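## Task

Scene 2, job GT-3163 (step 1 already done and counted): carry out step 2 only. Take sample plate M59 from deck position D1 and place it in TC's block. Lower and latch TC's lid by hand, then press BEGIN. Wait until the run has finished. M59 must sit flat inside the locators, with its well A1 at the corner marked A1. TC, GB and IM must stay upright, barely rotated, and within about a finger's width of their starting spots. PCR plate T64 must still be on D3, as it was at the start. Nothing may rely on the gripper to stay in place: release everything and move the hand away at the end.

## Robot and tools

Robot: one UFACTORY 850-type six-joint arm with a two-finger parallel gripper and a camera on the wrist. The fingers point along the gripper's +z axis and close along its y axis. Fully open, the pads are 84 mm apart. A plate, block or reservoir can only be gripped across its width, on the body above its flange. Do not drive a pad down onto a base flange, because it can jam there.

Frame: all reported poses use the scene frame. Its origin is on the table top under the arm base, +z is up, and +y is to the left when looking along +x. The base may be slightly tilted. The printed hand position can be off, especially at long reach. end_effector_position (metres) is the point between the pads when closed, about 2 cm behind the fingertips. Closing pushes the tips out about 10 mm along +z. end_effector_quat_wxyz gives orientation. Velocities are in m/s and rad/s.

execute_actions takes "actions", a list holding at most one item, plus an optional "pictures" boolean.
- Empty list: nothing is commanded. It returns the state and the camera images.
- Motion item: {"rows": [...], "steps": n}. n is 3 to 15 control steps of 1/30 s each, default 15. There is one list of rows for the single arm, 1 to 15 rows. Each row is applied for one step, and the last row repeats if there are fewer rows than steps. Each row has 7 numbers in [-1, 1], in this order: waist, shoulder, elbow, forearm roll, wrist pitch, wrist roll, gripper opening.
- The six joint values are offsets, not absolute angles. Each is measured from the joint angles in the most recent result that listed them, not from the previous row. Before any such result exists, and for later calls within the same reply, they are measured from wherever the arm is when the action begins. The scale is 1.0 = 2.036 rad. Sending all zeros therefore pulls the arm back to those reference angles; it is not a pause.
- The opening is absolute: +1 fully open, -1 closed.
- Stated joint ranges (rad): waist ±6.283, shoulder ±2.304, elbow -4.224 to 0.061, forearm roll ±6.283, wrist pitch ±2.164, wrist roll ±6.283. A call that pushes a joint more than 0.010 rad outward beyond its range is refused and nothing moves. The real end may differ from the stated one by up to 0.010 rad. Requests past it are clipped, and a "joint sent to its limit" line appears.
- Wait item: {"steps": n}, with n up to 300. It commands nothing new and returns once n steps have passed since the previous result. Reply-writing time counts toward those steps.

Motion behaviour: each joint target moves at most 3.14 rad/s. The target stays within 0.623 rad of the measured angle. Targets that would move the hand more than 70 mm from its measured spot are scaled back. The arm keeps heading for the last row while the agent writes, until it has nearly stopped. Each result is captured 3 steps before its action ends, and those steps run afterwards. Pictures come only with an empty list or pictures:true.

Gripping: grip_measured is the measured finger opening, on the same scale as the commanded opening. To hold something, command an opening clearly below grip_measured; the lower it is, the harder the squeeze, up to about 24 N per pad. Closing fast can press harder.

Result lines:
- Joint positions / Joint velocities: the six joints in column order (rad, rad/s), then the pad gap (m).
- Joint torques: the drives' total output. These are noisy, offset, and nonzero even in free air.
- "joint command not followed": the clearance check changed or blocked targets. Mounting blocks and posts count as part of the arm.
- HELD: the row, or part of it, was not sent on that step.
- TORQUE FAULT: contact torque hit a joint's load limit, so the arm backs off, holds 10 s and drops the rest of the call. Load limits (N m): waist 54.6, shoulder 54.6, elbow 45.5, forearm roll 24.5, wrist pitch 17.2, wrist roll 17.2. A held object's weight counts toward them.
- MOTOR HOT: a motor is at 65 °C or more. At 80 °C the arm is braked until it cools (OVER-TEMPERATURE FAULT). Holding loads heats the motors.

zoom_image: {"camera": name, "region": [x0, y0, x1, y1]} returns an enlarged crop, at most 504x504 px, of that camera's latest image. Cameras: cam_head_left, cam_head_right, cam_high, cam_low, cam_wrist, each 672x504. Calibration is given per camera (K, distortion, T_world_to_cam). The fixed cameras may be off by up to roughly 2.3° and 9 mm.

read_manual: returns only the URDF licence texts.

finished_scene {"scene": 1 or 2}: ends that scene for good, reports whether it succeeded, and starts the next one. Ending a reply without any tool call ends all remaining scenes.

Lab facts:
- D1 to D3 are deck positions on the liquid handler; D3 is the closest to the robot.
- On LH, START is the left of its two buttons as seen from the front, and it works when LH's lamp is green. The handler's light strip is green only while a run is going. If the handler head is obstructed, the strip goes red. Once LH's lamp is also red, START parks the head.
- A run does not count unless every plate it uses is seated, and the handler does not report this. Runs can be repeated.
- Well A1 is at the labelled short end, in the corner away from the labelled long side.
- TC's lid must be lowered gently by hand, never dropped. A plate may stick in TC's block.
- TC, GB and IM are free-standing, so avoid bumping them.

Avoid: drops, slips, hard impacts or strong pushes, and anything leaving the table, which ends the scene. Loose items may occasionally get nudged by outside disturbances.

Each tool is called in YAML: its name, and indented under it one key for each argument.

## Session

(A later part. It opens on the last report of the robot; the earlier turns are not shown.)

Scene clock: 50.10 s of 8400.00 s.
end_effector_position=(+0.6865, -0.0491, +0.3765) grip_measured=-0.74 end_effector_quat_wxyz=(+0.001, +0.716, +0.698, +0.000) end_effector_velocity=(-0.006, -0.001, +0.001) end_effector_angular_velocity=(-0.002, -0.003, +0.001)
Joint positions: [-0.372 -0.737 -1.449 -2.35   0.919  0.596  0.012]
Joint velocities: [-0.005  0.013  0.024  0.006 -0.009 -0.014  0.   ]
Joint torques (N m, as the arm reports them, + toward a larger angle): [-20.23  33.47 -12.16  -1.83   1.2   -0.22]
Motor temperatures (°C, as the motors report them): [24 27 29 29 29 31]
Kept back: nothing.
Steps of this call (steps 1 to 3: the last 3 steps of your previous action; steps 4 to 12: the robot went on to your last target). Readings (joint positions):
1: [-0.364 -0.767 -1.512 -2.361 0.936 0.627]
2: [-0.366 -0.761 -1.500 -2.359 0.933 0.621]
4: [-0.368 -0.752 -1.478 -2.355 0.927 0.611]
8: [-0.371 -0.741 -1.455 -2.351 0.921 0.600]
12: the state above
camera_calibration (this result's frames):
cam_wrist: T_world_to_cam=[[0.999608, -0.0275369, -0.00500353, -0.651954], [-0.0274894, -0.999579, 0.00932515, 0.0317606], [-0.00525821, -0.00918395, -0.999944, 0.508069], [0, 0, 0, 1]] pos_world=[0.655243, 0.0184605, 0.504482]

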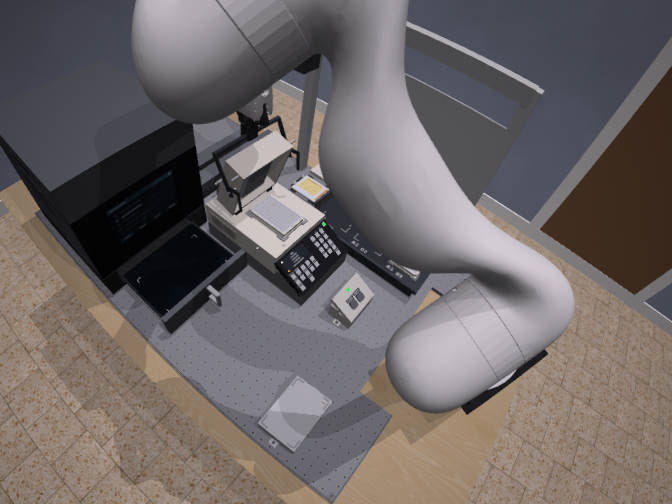

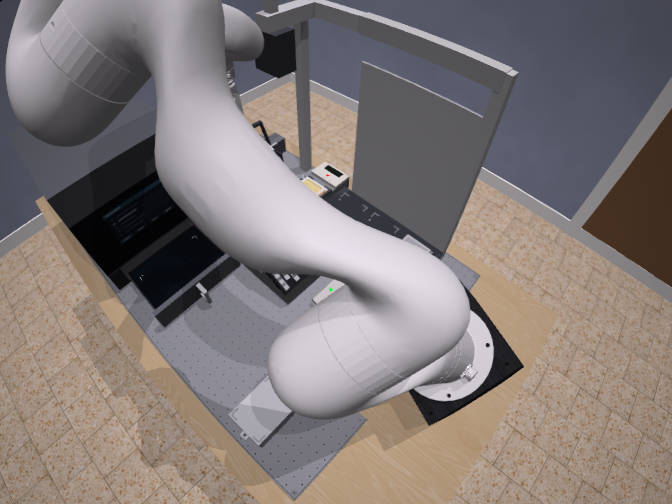

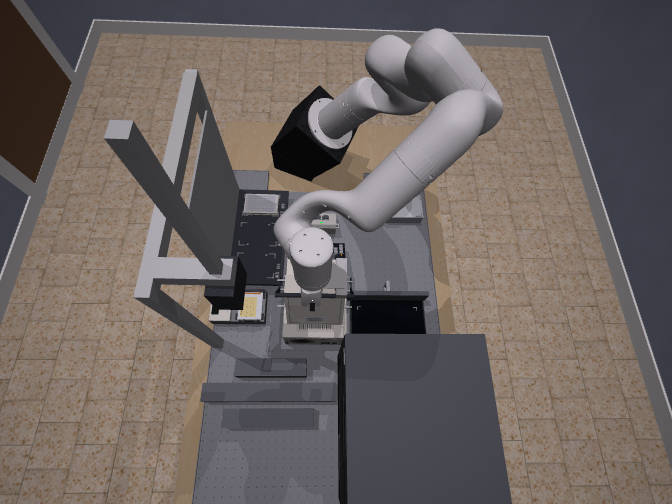

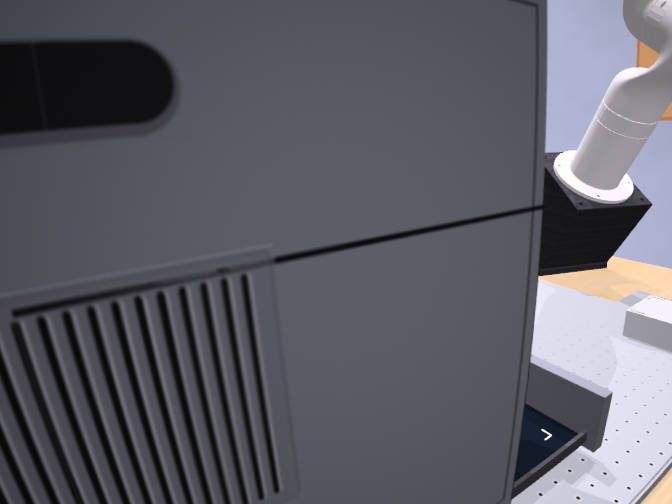

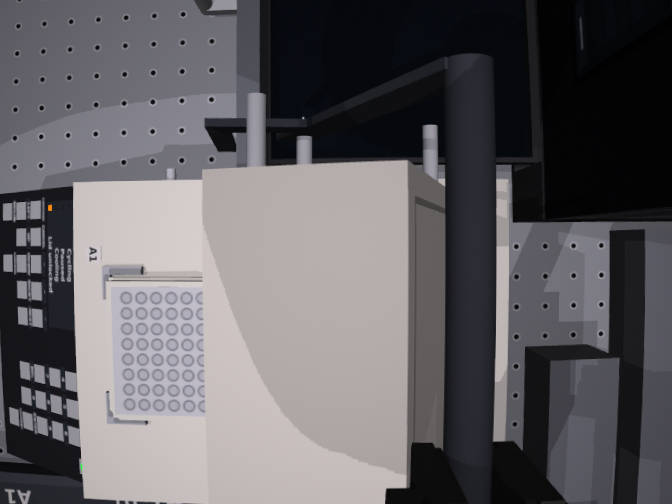

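execute_actions:
  actions:
    - {"rows":[[-0.0004,0.0017,0.0039,0.0012,-0.0014,-0.0023,-1],[-0.0010,0.0045,0.0105,0.0032,-0.0037,-0.0062,-1],[-0.0019,0.0084,0.0197,0.0059,-0.0070,-0.0116,-1],[-0.0030,0.0132,0.0309,0.0093,-0.0109,-0.0182,-1],[-0.0041,0.0182,0.0428,0.0128,-0.0151,-0.0252,-1],[-0.0052,0.0232,0.0546,0.0164,-0.0193,-0.0322,-1],[-0.0063,0.0280,0.0658,0.0197,-0.0232,-0.0388,-1],[-0.0066,0.0310,0.0763,0.0246,-0.0280,-0.0465,-1],[-0.0069,0.0339,0.0869,0.0295,-0.0329,-0.0543,-1],[-0.0071,0.0366,0.0964,0.0340,-0.0372,-0.0612,-1],[-0.0073,0.0388,0.1043,0.0377,-0.0409,-0.0671,-1],[-0.0075,0.0406,0.1106,0.0406,-0.0438,-0.0717,-1],[-0.0076,0.0419,0.1153,0.0428,-0.0459,-0.0752,-1],[-0.0077,0.0428,0.1185,0.0443,-0.0474,-0.0775,-1]],"steps":15}

execute_actions:
  actions:
    - {"steps":14}
  pictures: true

Scene clock: 51.47 s of 8400.00 s.
end_effector_position=(+0.6511, -0.0484, +0.3665) grip_measured=-0.74 end_effector_quat_wxyz=(+0.001, +0.716, +0.698, +0.001) end_effector_velocity=(-0.174, +0.003, -0.076) end_effector_angular_velocity=(+0.009, +0.008, -0.010)
Joint positions: [-0.383 -0.686 -1.323 -2.308  0.872  0.519  0.012]
Joint velocities: [-0.031  0.194  0.588  0.227 -0.239 -0.386 -0.   ]
Joint torques (N m, as the arm reports them, + toward a larger angle): [-16.91  26.58  -9.76  -2.77   1.31  -0.2 ]
Motor temperatures (°C, as the motors report them): [24 27 29 29 29 31]
Steps of this call (steps 1 to 29: the robot went on to your last target; steps 30 to 41: the first 12 steps of this action). Readings (joint positions):
30: [-0.372 -0.736 -1.447 -2.349 0.918 0.595]
31: [-0.372 -0.735 -1.446 -2.349 0.918 0.595]
33: [-0.373 -0.733 -1.441 -2.347 0.915 0.591]
37: [-0.377 -0.714 -1.397 -2.333 0.900 0.565]
41: the state above

Scene clock: 51.93 s of 8400.00 s.
end_effector_position=(+0.6168, -0.0475, +0.3505) grip_measured=-0.74 end_effector_quat_wxyz=(+0.001, +0.717, +0.697, +0.001) end_effector_velocity=(-0.004, -0.000, -0.001) end_effector_angular_velocity=(-0.002, -0.004, +0.001)
Joint positions: [-0.387 -0.651 -1.21  -2.26   0.823  0.44   0.012]
Joint velocities: [-0.002  0.007  0.017  0.009 -0.009 -0.014 -0.   ]
Joint torques (N m, as the arm reports them, + toward a larger angle): [-15.25  35.42 -12.52  -0.27   1.54   0.16]
Motor temperatures (°C, as the motors report them): [24 27 29 29 29 31]
Kept back: nothing.
Steps of this call (steps 1 to 3: the last 3 steps of your previous action; steps 4 to 14: the robot went on to your last target). Readings (joint positions):
1: [-0.384 -0.680 -1.303 -2.300 0.864 0.506]
2: [-0.384 -0.674 -1.285 -2.293 0.856 0.493]
4: [-0.386 -0.665 -1.253 -2.280 0.842 0.472]
8: [-0.387 -0.655 -1.220 -2.266 0.828 0.449]
14: the state above
camera_calibration (this result's frames):
cam_wrist: T_world_to_cam=[[0.999587, -0.028322, -0.00477875, -0.582454], [-0.0282777, -0.999559, 0.00909645, 0.0322954], [-0.00503427, -0.00895757, -0.999947, 0.481582], [0, 0, 0, 1]] pos_world=[0.585552, 0.0200987, 0.47848]

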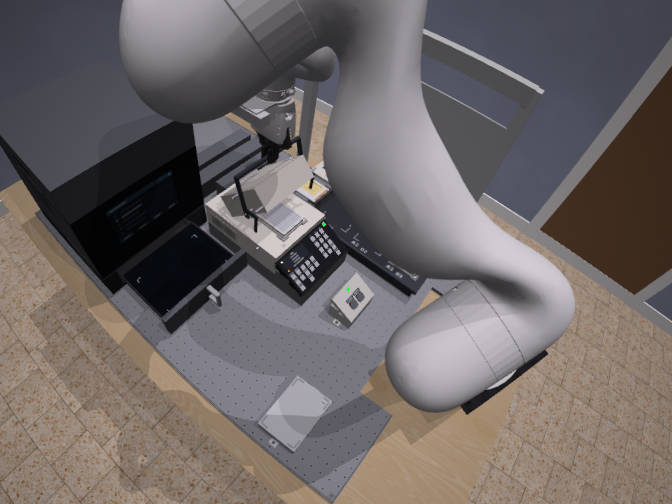

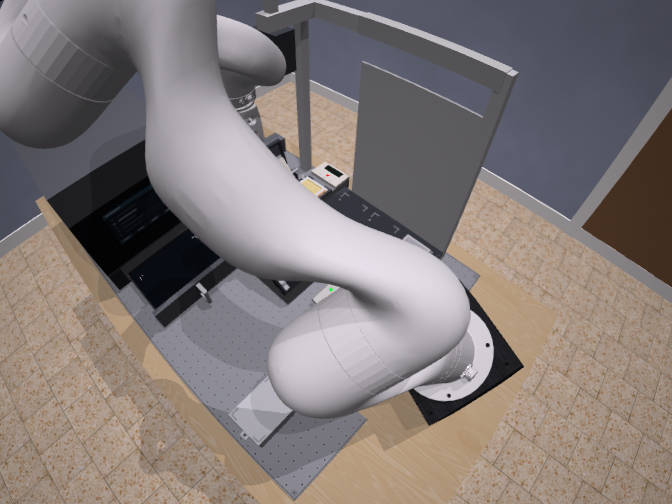

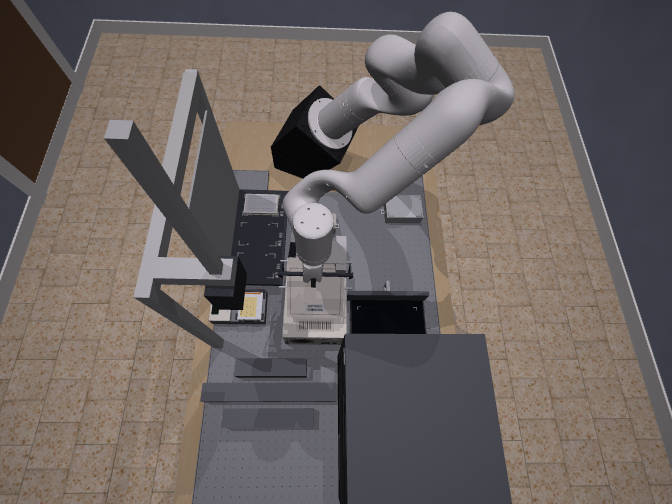

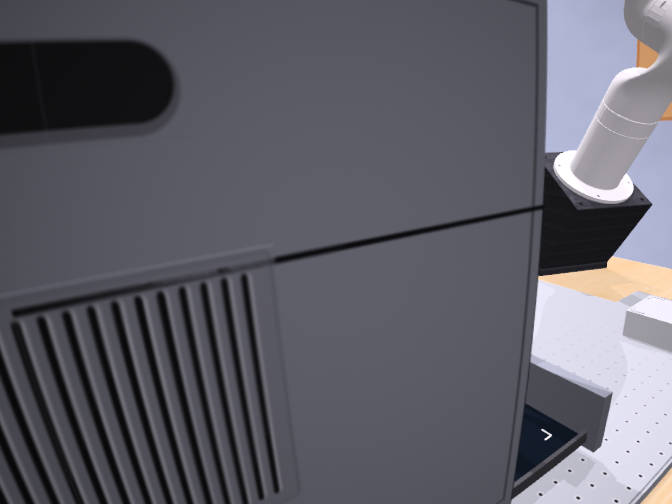

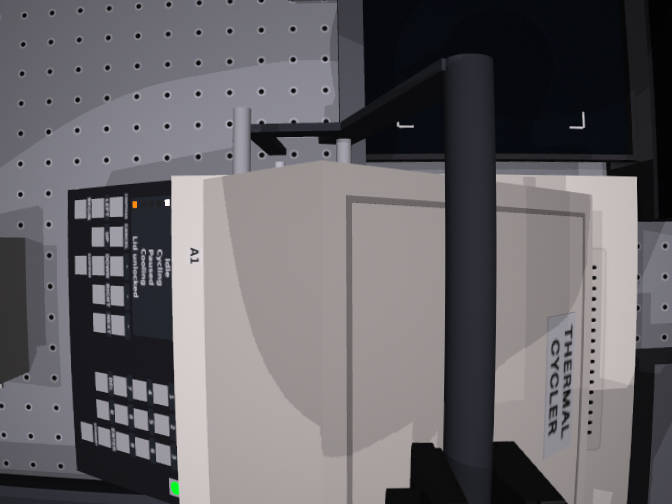

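execute_actions:
  actions:
    - {"rows":[[0.0003,0.0003,0.0026,0.0018,-0.0014,-0.0025,-1],[0.0008,0.0004,0.0063,0.0049,-0.0039,-0.0063,-1],[0.0014,0.0005,0.0114,0.0092,-0.0072,-0.0116,-1],[0.0022,0.0006,0.0176,0.0143,-0.0113,-0.0180,-1],[0.0031,0.0007,0.0241,0.0198,-0.0157,-0.0248,-1],[0.0039,0.0008,0.0307,0.0253,-0.0200,-0.0317,-1],[0.0047,0.0009,0.0370,0.0305,-0.0241,-0.0382,-1],[0.0064,-0.0010,0.0408,0.0366,-0.0279,-0.0444,-1],[0.0081,-0.0028,0.0446,0.0426,-0.0317,-0.0506,-1],[0.0097,-0.0045,0.0480,0.0481,-0.0351,-0.0562,-1],[0.0110,-0.0059,0.0509,0.0526,-0.0380,-0.0609,-1],[0.0120,-0.0070,0.0532,0.0563,-0.0403,-0.0646,-1],[0.0128,-0.0078,0.0549,0.0590,-0.0420,-0.0674,-1],[0.0133,-0.0084,0.0560,0.0608,-0.0431,-0.0693,-1]],"steps":15}

execute_actions:
  actions:
    - {"steps":16}
  pictures: true

Scene clock: 53.43 s of 8400.00 s.
end_effector_position=(+0.5959, -0.0470, +0.3255) grip_measured=-0.74 end_effector_quat_wxyz=(+0.001, +0.716, +0.698, +0.001) end_effector_velocity=(-0.085, +0.003, -0.127) end_effector_angular_velocity=(+0.005, +0.007, -0.003)
Joint positions: [-0.376 -0.654 -1.141 -2.197  0.775  0.364  0.012]
Joint velocities: [ 0.075 -0.061  0.262  0.305 -0.211 -0.337 -0.   ]
Joint torques (N m, as the arm reports them, + toward a larger angle): [ -8.06  29.17 -12.02  -0.08   1.99   0.01]
Motor temperatures (°C, as the motors report them): [24 27 29 29 29 31]
Steps of this call (steps 1 to 30: the robot went on to your last target; steps 31 to 33: nothing new was sent; steps 34 to 45: the first 12 steps of this action). Readings (joint positions):
34: [-0.387 -0.650 -1.208 -2.259 0.822 0.439]
35: [-0.387 -0.650 -1.207 -2.259 0.822 0.438]
37: [-0.387 -0.650 -1.204 -2.256 0.819 0.434]
41: [-0.384 -0.650 -1.179 -2.234 0.802 0.408]
45: the state above

Scene clock: 53.97 s of 8400.00 s.
end_effector_position=(+0.5808, -0.0466, +0.3015) grip_measured=-0.74 end_effector_quat_wxyz=(+0.001, +0.716, +0.698, +0.000) end_effector_velocity=(-0.001, -0.000, -0.002) end_effector_angular_velocity=(-0.000, -0.000, +0.001)
Joint positions: [-0.36  -0.668 -1.096 -2.137  0.735  0.3    0.012]
Joint velocities: [ 0.001 -0.001  0.003  0.006 -0.003 -0.007  0.   ]
Joint torques (N m, as the arm reports them, + toward a larger angle): [-16.05  31.31 -12.97   0.41   2.5    0.36]
Motor temperatures (°C, as the motors report them): [24 27 29 29 29 31]
Kept back: nothing.
Steps of this call (steps 1 to 3: the last 3 steps of your previous action; steps 4 to 16: the robot went on to your last target). Readings (joint positions):
1: [-0.373 -0.656 -1.133 -2.187 0.768 0.353]
2: [-0.371 -0.658 -1.125 -2.177 0.761 0.343]
4: [-0.367 -0.663 -1.113 -2.161 0.751 0.325]
8: [-0.362 -0.667 -1.100 -2.144 0.740 0.307]
16: the state above
camera_calibration (this result's frames):
cam_wrist: T_world_to_cam=[[0.999612, -0.0274246, -0.00483465, -0.54665], [-0.0273782, -0.999581, 0.00941742, 0.0319639], [-0.00509089, -0.00928141, -0.999944, 0.432493], [0, 0, 0, 1]] pos_world=[0.549515, 0.0209729, 0.429524]

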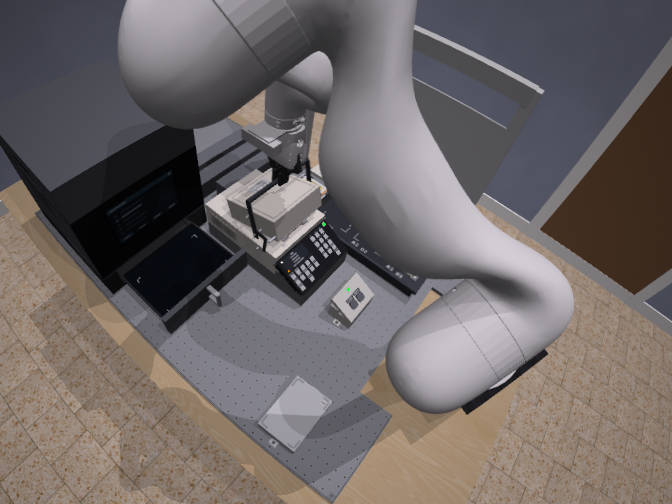

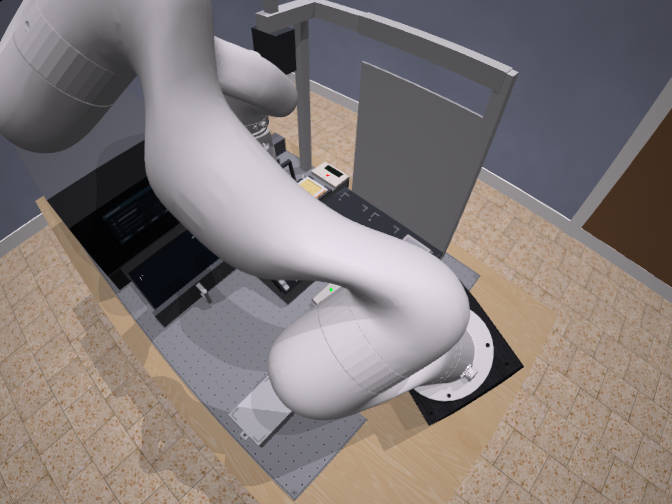

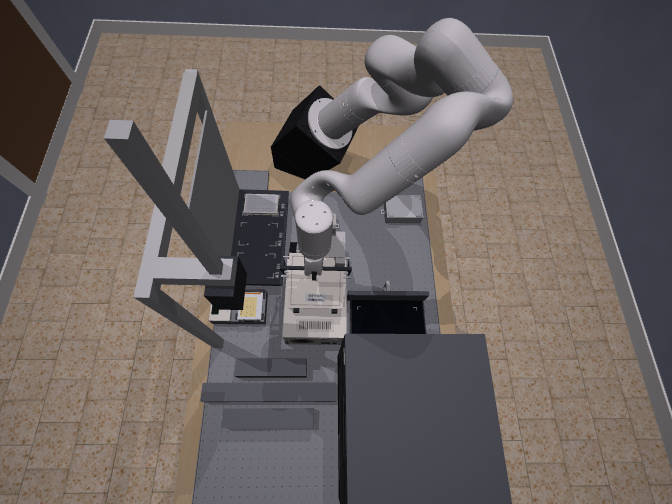

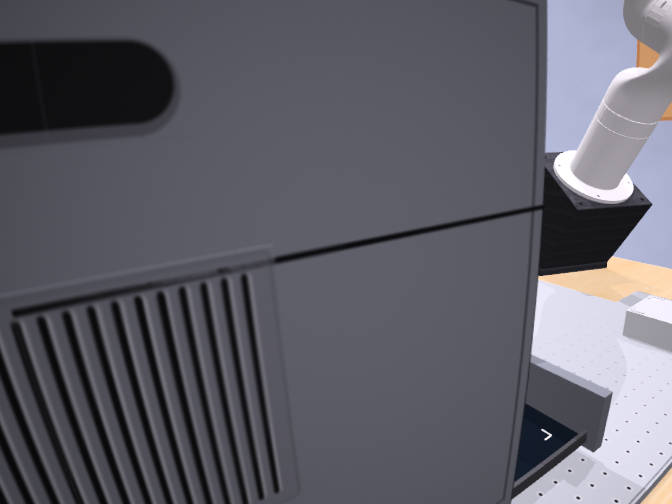

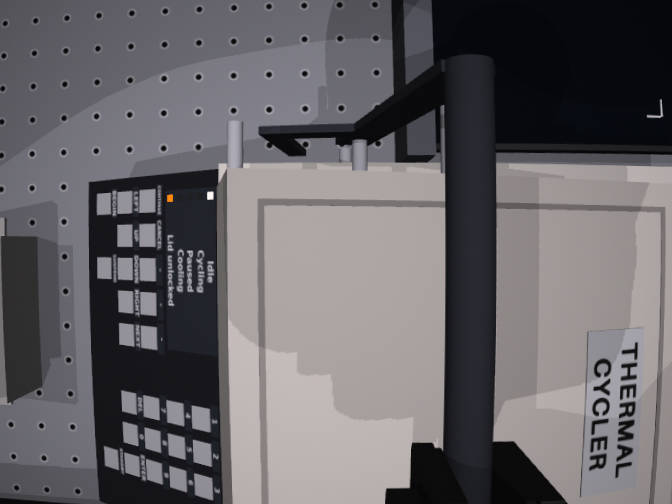

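zoom_image:
  camera: "cam_head_left"
  region: [200, 140, 360, 300]

zoom_image:
  camera: "cam_wrist"
  region: [200, 50, 500, 230]

Region (200, 140, 360, 300) of cam_head_left's 672x504 image, scaled by 3.150, with more detail than that image has.

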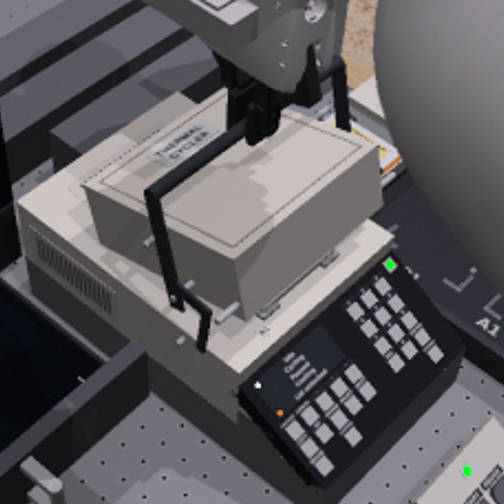

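Region (200, 50, 500, 230) of cam_wrist's 672x504 image, scaled by 1.680, with more detail than that image has; it fills the top 302 rows of this view, and the rest is white.

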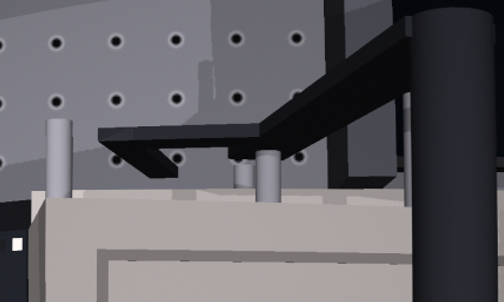

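execute_actions:
  actions:
    - {"rows":[[0.0003,-0.0005,0.0002,0.0009,-0.0004,-0.0008,-1],[0.0008,-0.0011,0.0004,0.0021,-0.0010,-0.0018,-1],[0.0014,-0.0019,0.0007,0.0036,-0.0018,-0.0031,-1],[0.0019,-0.0028,0.0010,0.0050,-0.0025,-0.0044,-1],[0.0025,-0.0036,0.0013,0.0065,-0.0033,-0.0056,-1],[0.0031,-0.0044,0.0015,0.0080,-0.0040,-0.0069,-1],[0.0036,-0.0052,0.0018,0.0095,-0.0047,-0.0082,-1],[0.0042,-0.0060,0.0021,0.0110,-0.0055,-0.0095,-1],[0.0047,-0.0068,0.0024,0.0124,-0.0062,-0.0108,-1],[0.0053,-0.0076,0.0027,0.0139,-0.0070,-0.0120,-1],[0.0059,-0.0084,0.0030,0.0154,-0.0077,-0.0133,-1],[0.0064,-0.0092,0.0032,0.0169,-0.0084,-0.0146,-1],[0.0069,-0.0099,0.0035,0.0181,-0.0090,-0.0156,-1],[0.0073,-0.0105,0.0037,0.0192,-0.0096,-0.0166,-1]],"steps":15}

execute_actions:
  actions:
    - {"steps":14}
  pictures: true

zoom_image:
  camera: "cam_head_left"
  region: [200, 140, 360, 300]

Scene clock: 54.80 s of 8400.00 s.
end_effector_position=(+0.5794, -0.0466, +0.2933) grip_measured=-0.74 end_effector_quat_wxyz=(+0.001, +0.716, +0.698, +0.001) end_effector_velocity=(-0.006, +0.001, -0.035) end_effector_angular_velocity=(+0.001, -0.001, +0.001)
Joint positions: [-0.353 -0.679 -1.092 -2.118  0.725  0.283  0.012]
Joint velocities: [ 0.033 -0.046  0.016  0.084 -0.043 -0.072 -0.   ]
Joint torques (N m, as the arm reports them, + toward a larger angle): [-13.67  33.03 -11.66  -0.14   2.46   0.09]
Motor temperatures (°C, as the motors report them): [24 27 29 29 29 31]
Steps of this call (steps 1 to 13: the robot went on to your last target; steps 14 to 25: the first 12 steps of this action). Readings (joint positions):
14: [-0.360 -0.668 -1.096 -2.137 0.735 0.299]
15: [-0.360 -0.668 -1.096 -2.137 0.735 0.299]
17: [-0.360 -0.669 -1.096 -2.135 0.734 0.298]
21: [-0.357 -0.673 -1.094 -2.128 0.731 0.292]
25: the state above

Scene clock: 55.27 s of 8400.00 s.
end_effector_position=(+0.5781, -0.0465, +0.2855) grip_measured=-0.74 end_effector_quat_wxyz=(+0.001, +0.716, +0.698, +0.001) end_effector_velocity=(-0.001, -0.000, -0.002) end_effector_angular_velocity=(+0.000, +0.001, -0.000)
Joint positions: [-0.346 -0.689 -1.089 -2.099  0.716  0.266  0.012]
Joint velocities: [ 0.002 -0.003  0.001  0.004 -0.002 -0.003  0.   ]
Joint torques (N m, as the arm reports them, + toward a larger angle): [-13.99  32.17 -11.29  -0.64   2.29   0.09]
Motor temperatures (°C, as the motors report them): [24 27 29 29 29 31]
Kept back: nothing.
Steps of this call (steps 1 to 3: the last 3 steps of your previous action; steps 4 to 14: the robot went on to your last target). Readings (joint positions):
1: [-0.352 -0.681 -1.092 -2.115 0.724 0.280]
2: [-0.351 -0.682 -1.091 -2.112 0.722 0.278]
4: [-0.349 -0.685 -1.090 -2.107 0.720 0.273]
8: [-0.347 -0.688 -1.089 -2.101 0.717 0.268]
14: the state above
camera_calibration (this result's frames):
cam_wrist: T_world_to_cam=[[0.999631, -0.026885, -0.00389492, -0.544313], [-0.0268496, -0.9996, 0.00886011, 0.0320161], [-0.00413156, -0.00875226, -0.999953, 0.415926], [0, 0, 0, 1]] pos_world=[0.54669, 0.0210097, 0.413503]

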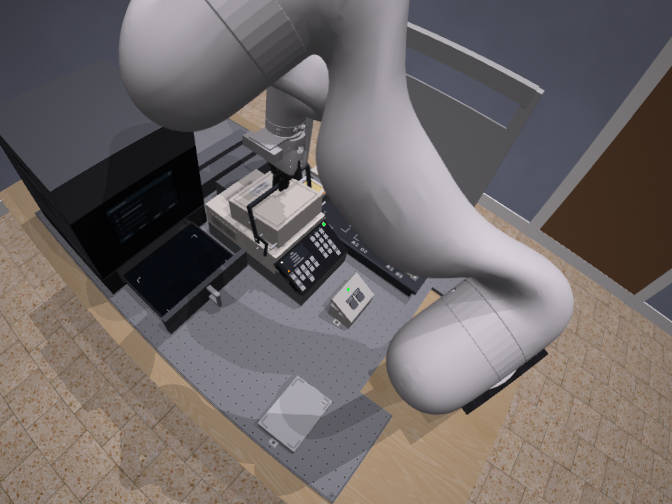

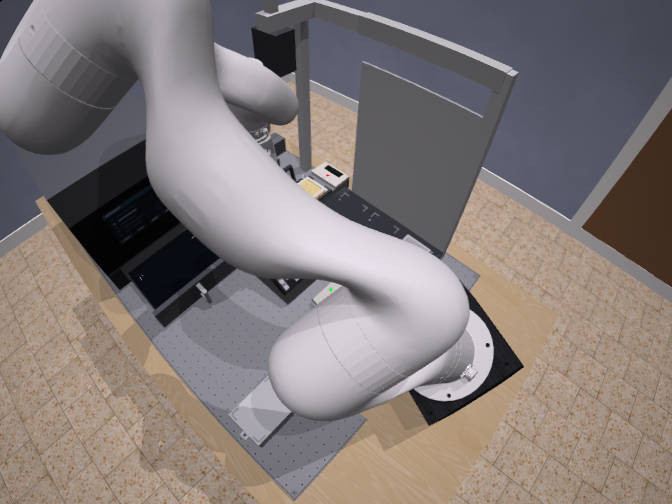

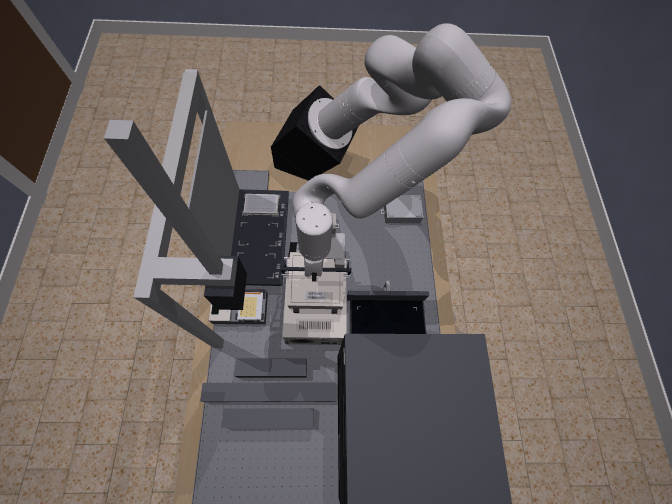

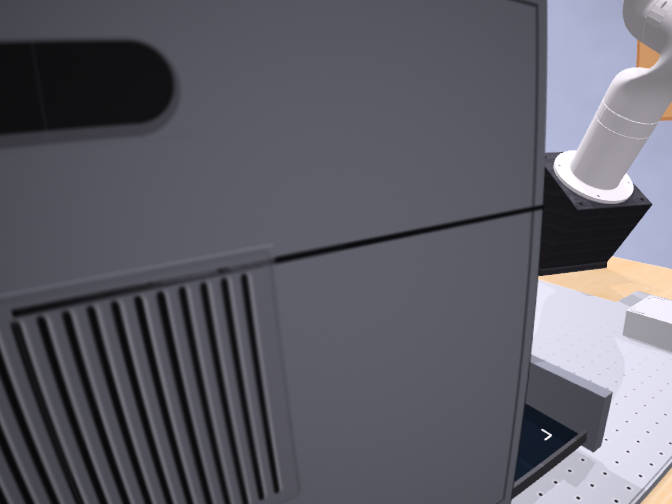

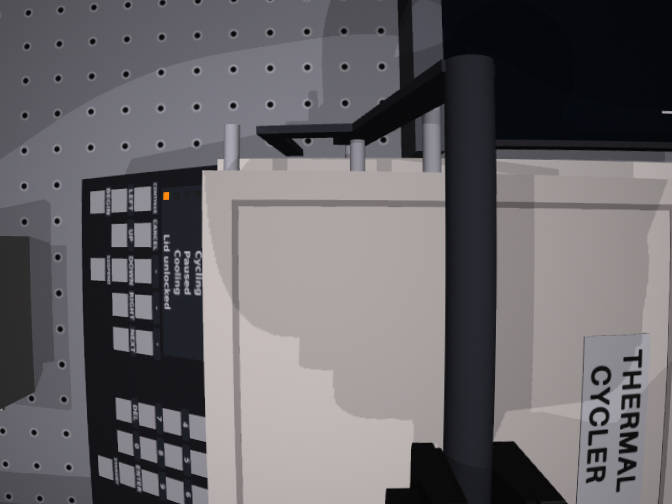

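Region (200, 140, 360, 300) of cam_head_left's 672x504 image, scaled by 3.150, with more detail than that image has.

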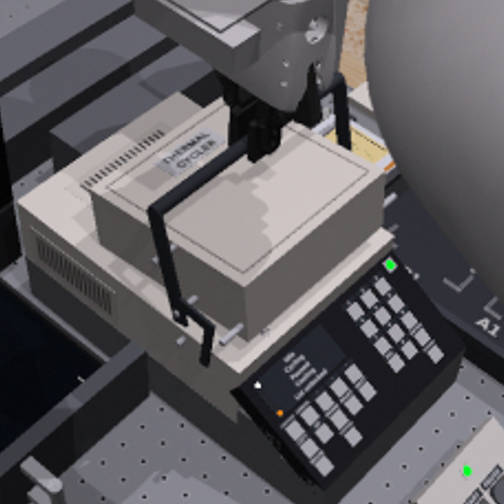

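execute_actions:
  actions:
    - {"rows":[[0.0003,-0.0004,0.0002,0.0008,-0.0004,-0.0006,-1],[0.0006,-0.0008,0.0003,0.0015,-0.0008,-0.0012,-1],[0.0009,-0.0012,0.0005,0.0023,-0.0012,-0.0019,-1],[0.0012,-0.0017,0.0006,0.0031,-0.0015,-0.0025,-1],[0.0016,-0.0021,0.0008,0.0039,-0.0020,-0.0032,-1],[0.0019,-0.0025,0.0010,0.0047,-0.0024,-0.0038,-1],[0.0022,-0.0030,0.0012,0.0055,-0.0028,-0.0045,-1],[0.0025,-0.0034,0.0013,0.0062,-0.0031,-0.0051,-1],[0.0028,-0.0038,0.0015,0.0070,-0.0035,-0.0057,-1],[0.0031,-0.0042,0.0016,0.0078,-0.0039,-0.0064,-1],[0.0035,-0.0046,0.0018,0.0086,-0.0043,-0.0070,-1],[0.0038,-0.0051,0.0020,0.0094,-0.0047,-0.0077,-1],[0.0041,-0.0055,0.0021,0.0101,-0.0051,-0.0083,-1],[0.0044,-0.0059,0.0023,0.0109,-0.0055,-0.0089,-1]],"steps":15}

execute_actions:
  actions:
    - {"steps":14}
  pictures: true

zoom_image:
  camera: "cam_head_left"
  region: [220, 180, 340, 300]

Scene clock: 56.00 s of 8400.00 s.
end_effector_position=(+0.5777, -0.0465, +0.2812) grip_measured=-0.74 end_effector_quat_wxyz=(+0.001, +0.716, +0.698, +0.001) end_effector_velocity=(-0.002, +0.000, -0.017) end_effector_angular_velocity=(-0.003, -0.003, +0.001)
Joint positions: [-0.342 -0.695 -1.087 -2.087  0.71   0.257  0.012]
Joint velocities: [ 0.018 -0.023  0.006  0.046 -0.023 -0.037  0.   ]
Joint torques (N m, as the arm reports them, + toward a larger angle): [-10.98  30.55  -7.86  -0.81   2.77  -0.19]
Motor temperatures (°C, as the motors report them): [24 27 29 29 29 31]
Steps of this call (steps 1 to 10: the robot went on to your last target; steps 11 to 22: the first 12 steps of this action). Readings (joint positions):
11: [-0.346 -0.690 -1.089 -2.098 0.716 0.266]
12: [-0.346 -0.690 -1.089 -2.098 0.716 0.266]
14: [-0.345 -0.690 -1.089 -2.097 0.715 0.265]
18: [-0.344 -0.692 -1.088 -2.093 0.713 0.262]
22: the state above

Scene clock: 56.47 s of 8400.00 s.
end_effector_position=(+0.5759, -0.0458, +0.2763) grip_measured=-0.74 end_effector_quat_wxyz=(+0.000, +0.716, +0.698, +0.001) end_effector_velocity=(-0.000, -0.000, -0.002) end_effector_angular_velocity=(-0.002, +0.000, -0.001)
Joint positions: [-0.337 -0.701 -1.084 -2.077  0.706  0.248  0.012]
Joint velocities: [ 0.002 -0.002  0.001  0.003 -0.004 -0.002 -0.   ]
Joint torques (N m, as the arm reports them, + toward a larger angle): [-11.31  22.93 -12.26   1.81   0.61  -0.19]
Motor temperatures (°C, as the motors report them): [24 27 29 29 29 31]
Kept back: nothing.
Steps of this call (steps 1 to 3: the last 3 steps of your previous action; steps 4 to 14: the robot went on to your last target). Readings (joint positions):
1: [-0.341 -0.696 -1.087 -2.086 0.709 0.256]
2: [-0.341 -0.696 -1.086 -2.085 0.709 0.255]
4: [-0.340 -0.698 -1.085 -2.082 0.708 0.252]
8: [-0.338 -0.700 -1.084 -2.079 0.707 0.250]
14: the state above
camera_calibration (this result's frames):
cam_wrist: T_world_to_cam=[[0.999609, -0.0275117, -0.00497095, -0.541821], [-0.0274737, -0.999594, 0.00755047, 0.0334549], [-0.00517666, -0.00741095, -0.999959, 0.407328], [0, 0, 0, 1]] pos_world=[0.544637, 0.0215536, 0.404366]

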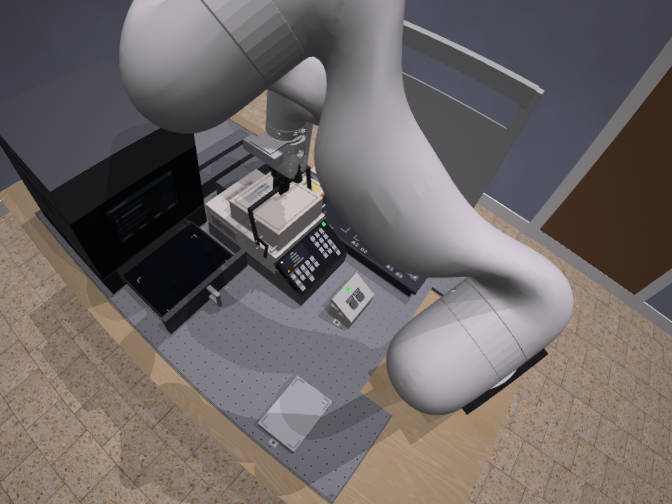

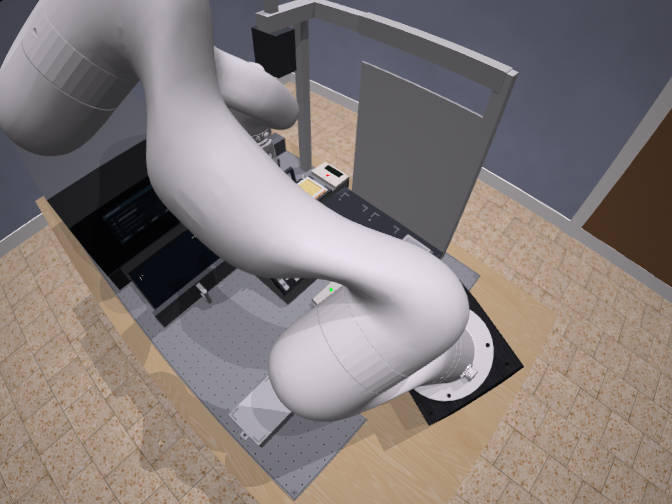

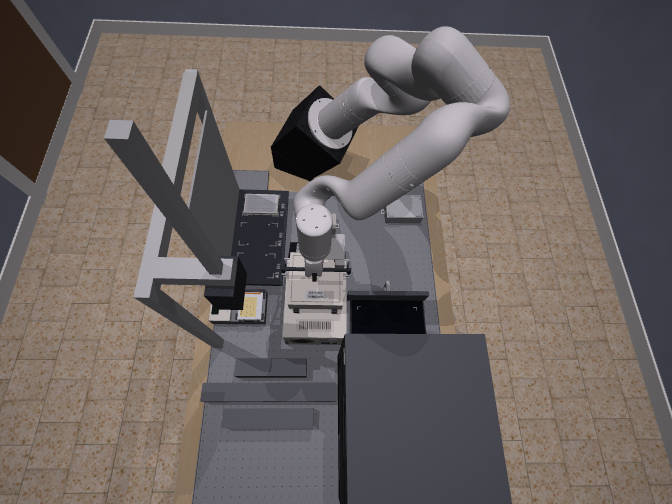

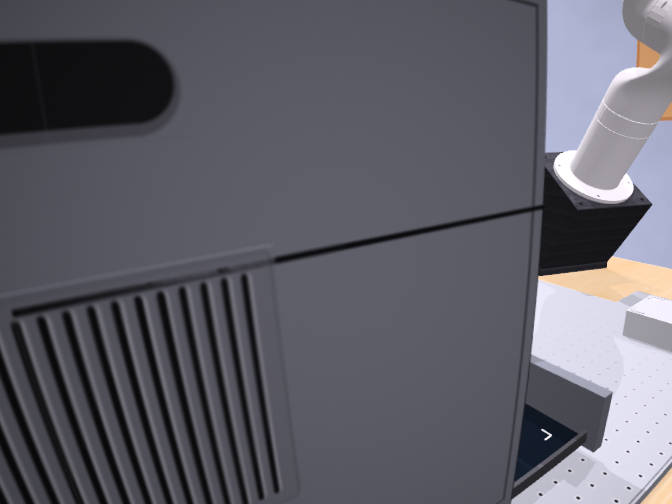

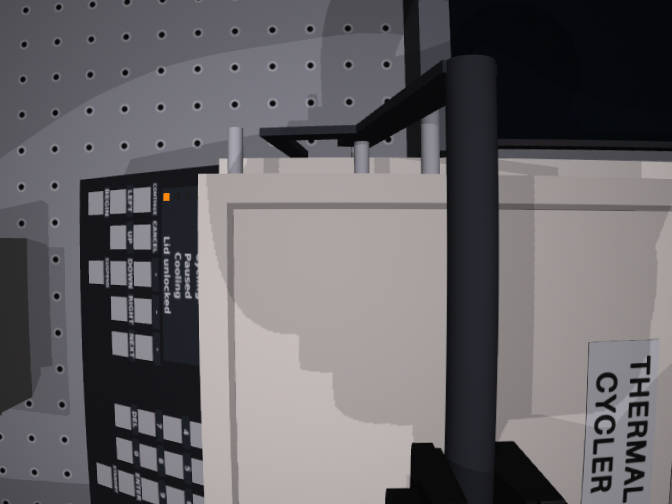

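Region (220, 180, 340, 300) of cam_head_left's 672x504 image, scaled by 4.200, with more detail than that image has.

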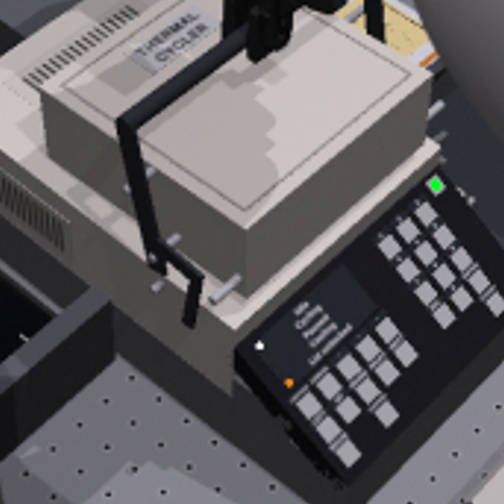

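execute_actions:
  actions:
    - {"rows":[[-0.0007,0.0014,0.0028,0.0041,-0.0013,-0.0045,-1],[-0.0018,0.0037,0.0075,0.0109,-0.0033,-0.0121,-1],[-0.0033,0.0068,0.0140,0.0207,-0.0059,-0.0230,-1],[-0.0051,0.0103,0.0214,0.0321,-0.0086,-0.0355,-1],[-0.0070,0.0139,0.0297,0.0452,-0.0112,-0.0500,-1],[-0.0089,0.0174,0.0379,0.0587,-0.0135,-0.0648,-1],[-0.0108,0.0208,0.0460,0.0725,-0.0153,-0.0799,-1],[-0.0126,0.0239,0.0541,0.0866,-0.0168,-0.0953,-1],[-0.0144,0.0268,0.0621,0.1010,-0.0179,-0.1109,-1],[-0.0162,0.0296,0.0701,0.1157,-0.0185,-0.1270,-1],[-0.0178,0.0319,0.0771,0.1291,-0.0188,-0.1415,-1],[-0.0192,0.0338,0.0833,0.1410,-0.0187,-0.1544,-1],[-0.0201,0.0351,0.0876,0.1497,-0.0186,-0.1637,-1],[-0.0207,0.0358,0.0902,0.1549,-0.0184,-0.1693,-1]],"steps":15}

execute_actions:
  actions:
    - {"steps":16}
  pictures: true

zoom_image:
  camera: "cam_head_left"
  region: [220, 180, 340, 300]

Scene clock: 60.47 s of 8400.00 s.
end_effector_position=(+0.5617, -0.0460, +0.2788) grip_measured=-0.74 end_effector_quat_wxyz=(+0.025, +0.715, +0.698, +0.024) end_effector_velocity=(-0.081, +0.002, +0.005) end_effector_angular_velocity=(+0.004, -0.320, -0.007)
Joint positions: [-0.357 -0.662 -0.997 -1.935  0.678  0.093  0.012]
Joint velocities: [-0.103  0.169  0.435  0.735 -0.082 -0.803  0.   ]
Joint torques (N m, as the arm reports them, + toward a larger angle): [-13.02  24.23  -6.62  -0.1    0.7   -0.05]
Motor temperatures (°C, as the motors report them): [24 27 29 29 29 31]
Steps of this call (steps 1 to 30: the robot went on to your last target; steps 31 to 90: nothing new was sent; then 0.60 s passed at rest; steps 91 to 102: the first 12 steps of this action). Readings (joint positions):
91: [-0.337 -0.701 -1.084 -2.076 0.705 0.248]
92: [-0.337 -0.701 -1.084 -2.076 0.704 0.247]
94: [-0.338 -0.699 -1.080 -2.068 0.702 0.239]
98: [-0.344 -0.684 -1.050 -2.021 0.691 0.187]
102: the state above

Scene clock: 61.00 s of 8400.00 s.
end_effector_position=(+0.5436, -0.0454, +0.2788) grip_measured=-0.74 end_effector_quat_wxyz=(+0.051, +0.714, +0.696, +0.049) end_effector_velocity=(-0.001, +0.000, +0.000) end_effector_angular_velocity=(-0.000, -0.009, -0.000)
Joint positions: [-0.379 -0.628 -0.901 -1.764  0.668 -0.094  0.012]
Joint velocities: [-0.002  0.004  0.008  0.018  0.    -0.018  0.   ]
Joint torques (N m, as the arm reports them, + toward a larger angle): [-11.14  24.61  -7.78  -1.92   1.35   0.3 ]
Motor temperatures (°C, as the motors report them): [24 27 29 29 29 31]
Kept back: nothing.
Steps of this call (steps 1 to 3: the last 3 steps of your previous action; steps 4 to 16: the robot went on to your last target). Readings (joint positions):
1: [-0.361 -0.657 -0.982 -1.910 0.676 0.066]
2: [-0.364 -0.651 -0.968 -1.885 0.674 0.039]
4: [-0.370 -0.642 -0.941 -1.838 0.671 -0.012]
8: [-0.376 -0.632 -0.912 -1.784 0.669 -0.071]
16: the state above
camera_calibration (this result's frames):
cam_wrist: T_world_to_cam=[[0.990575, -0.0268152, 0.134321, -0.543369], [-0.0282746, -0.99956, 0.00896896, 0.0329912], [0.134021, -0.0126823, -0.990897, 0.331272], [0, 0, 0, 1]] pos_world=[0.494783, 0.0226075, 0.400946]

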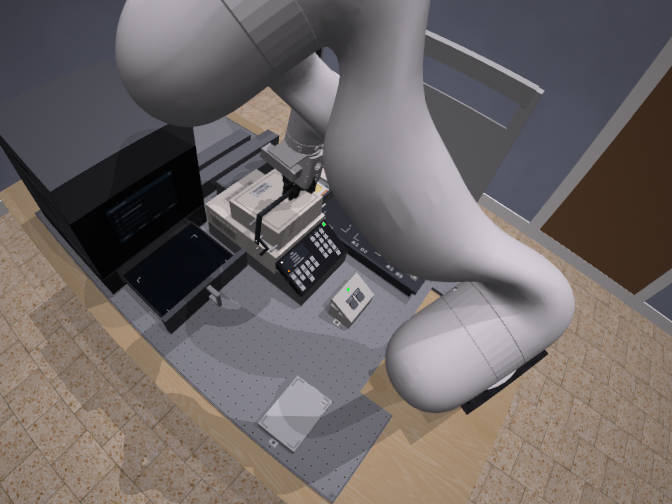

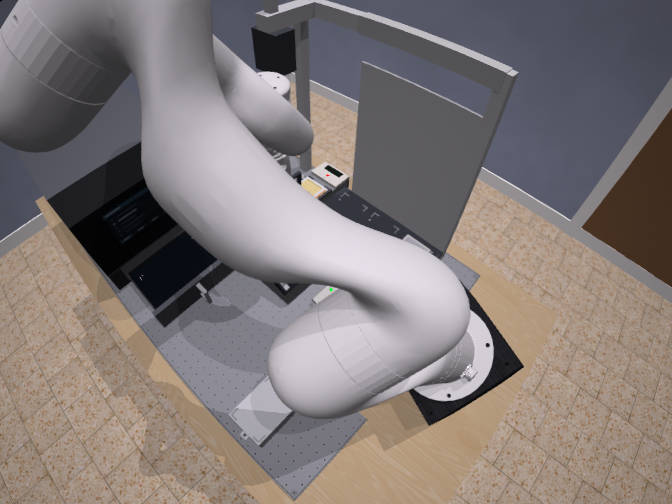

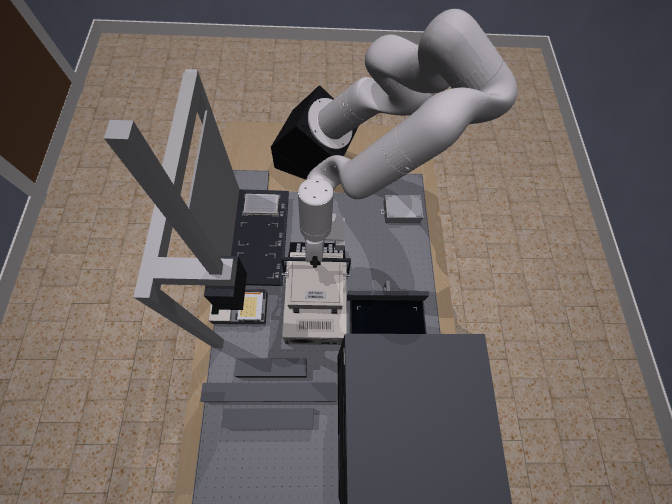

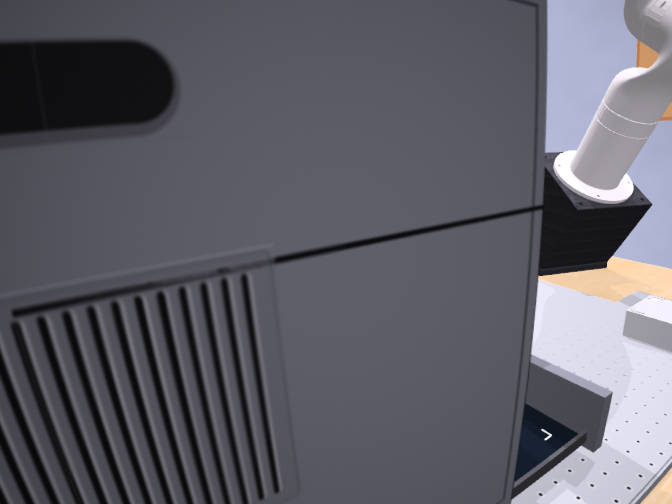

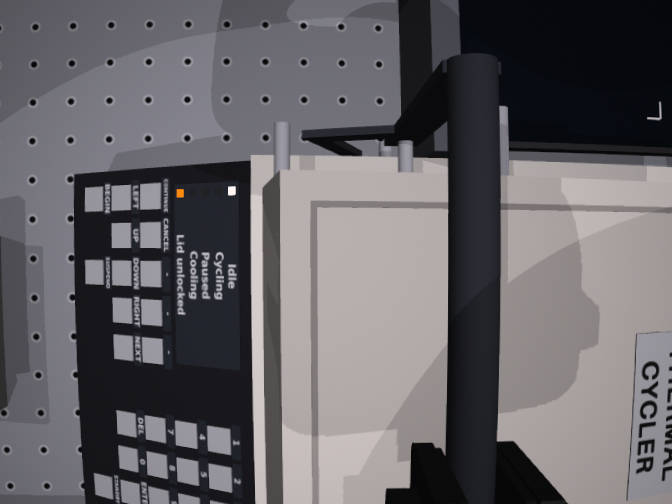

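Region (220, 180, 340, 300) of cam_head_left's 672x504 image, scaled by 4.200, with more detail than that image has.

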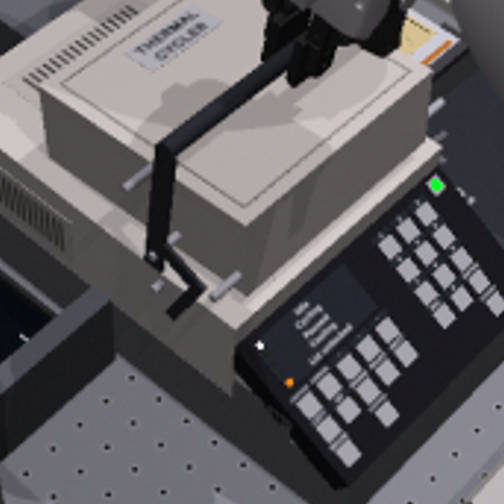

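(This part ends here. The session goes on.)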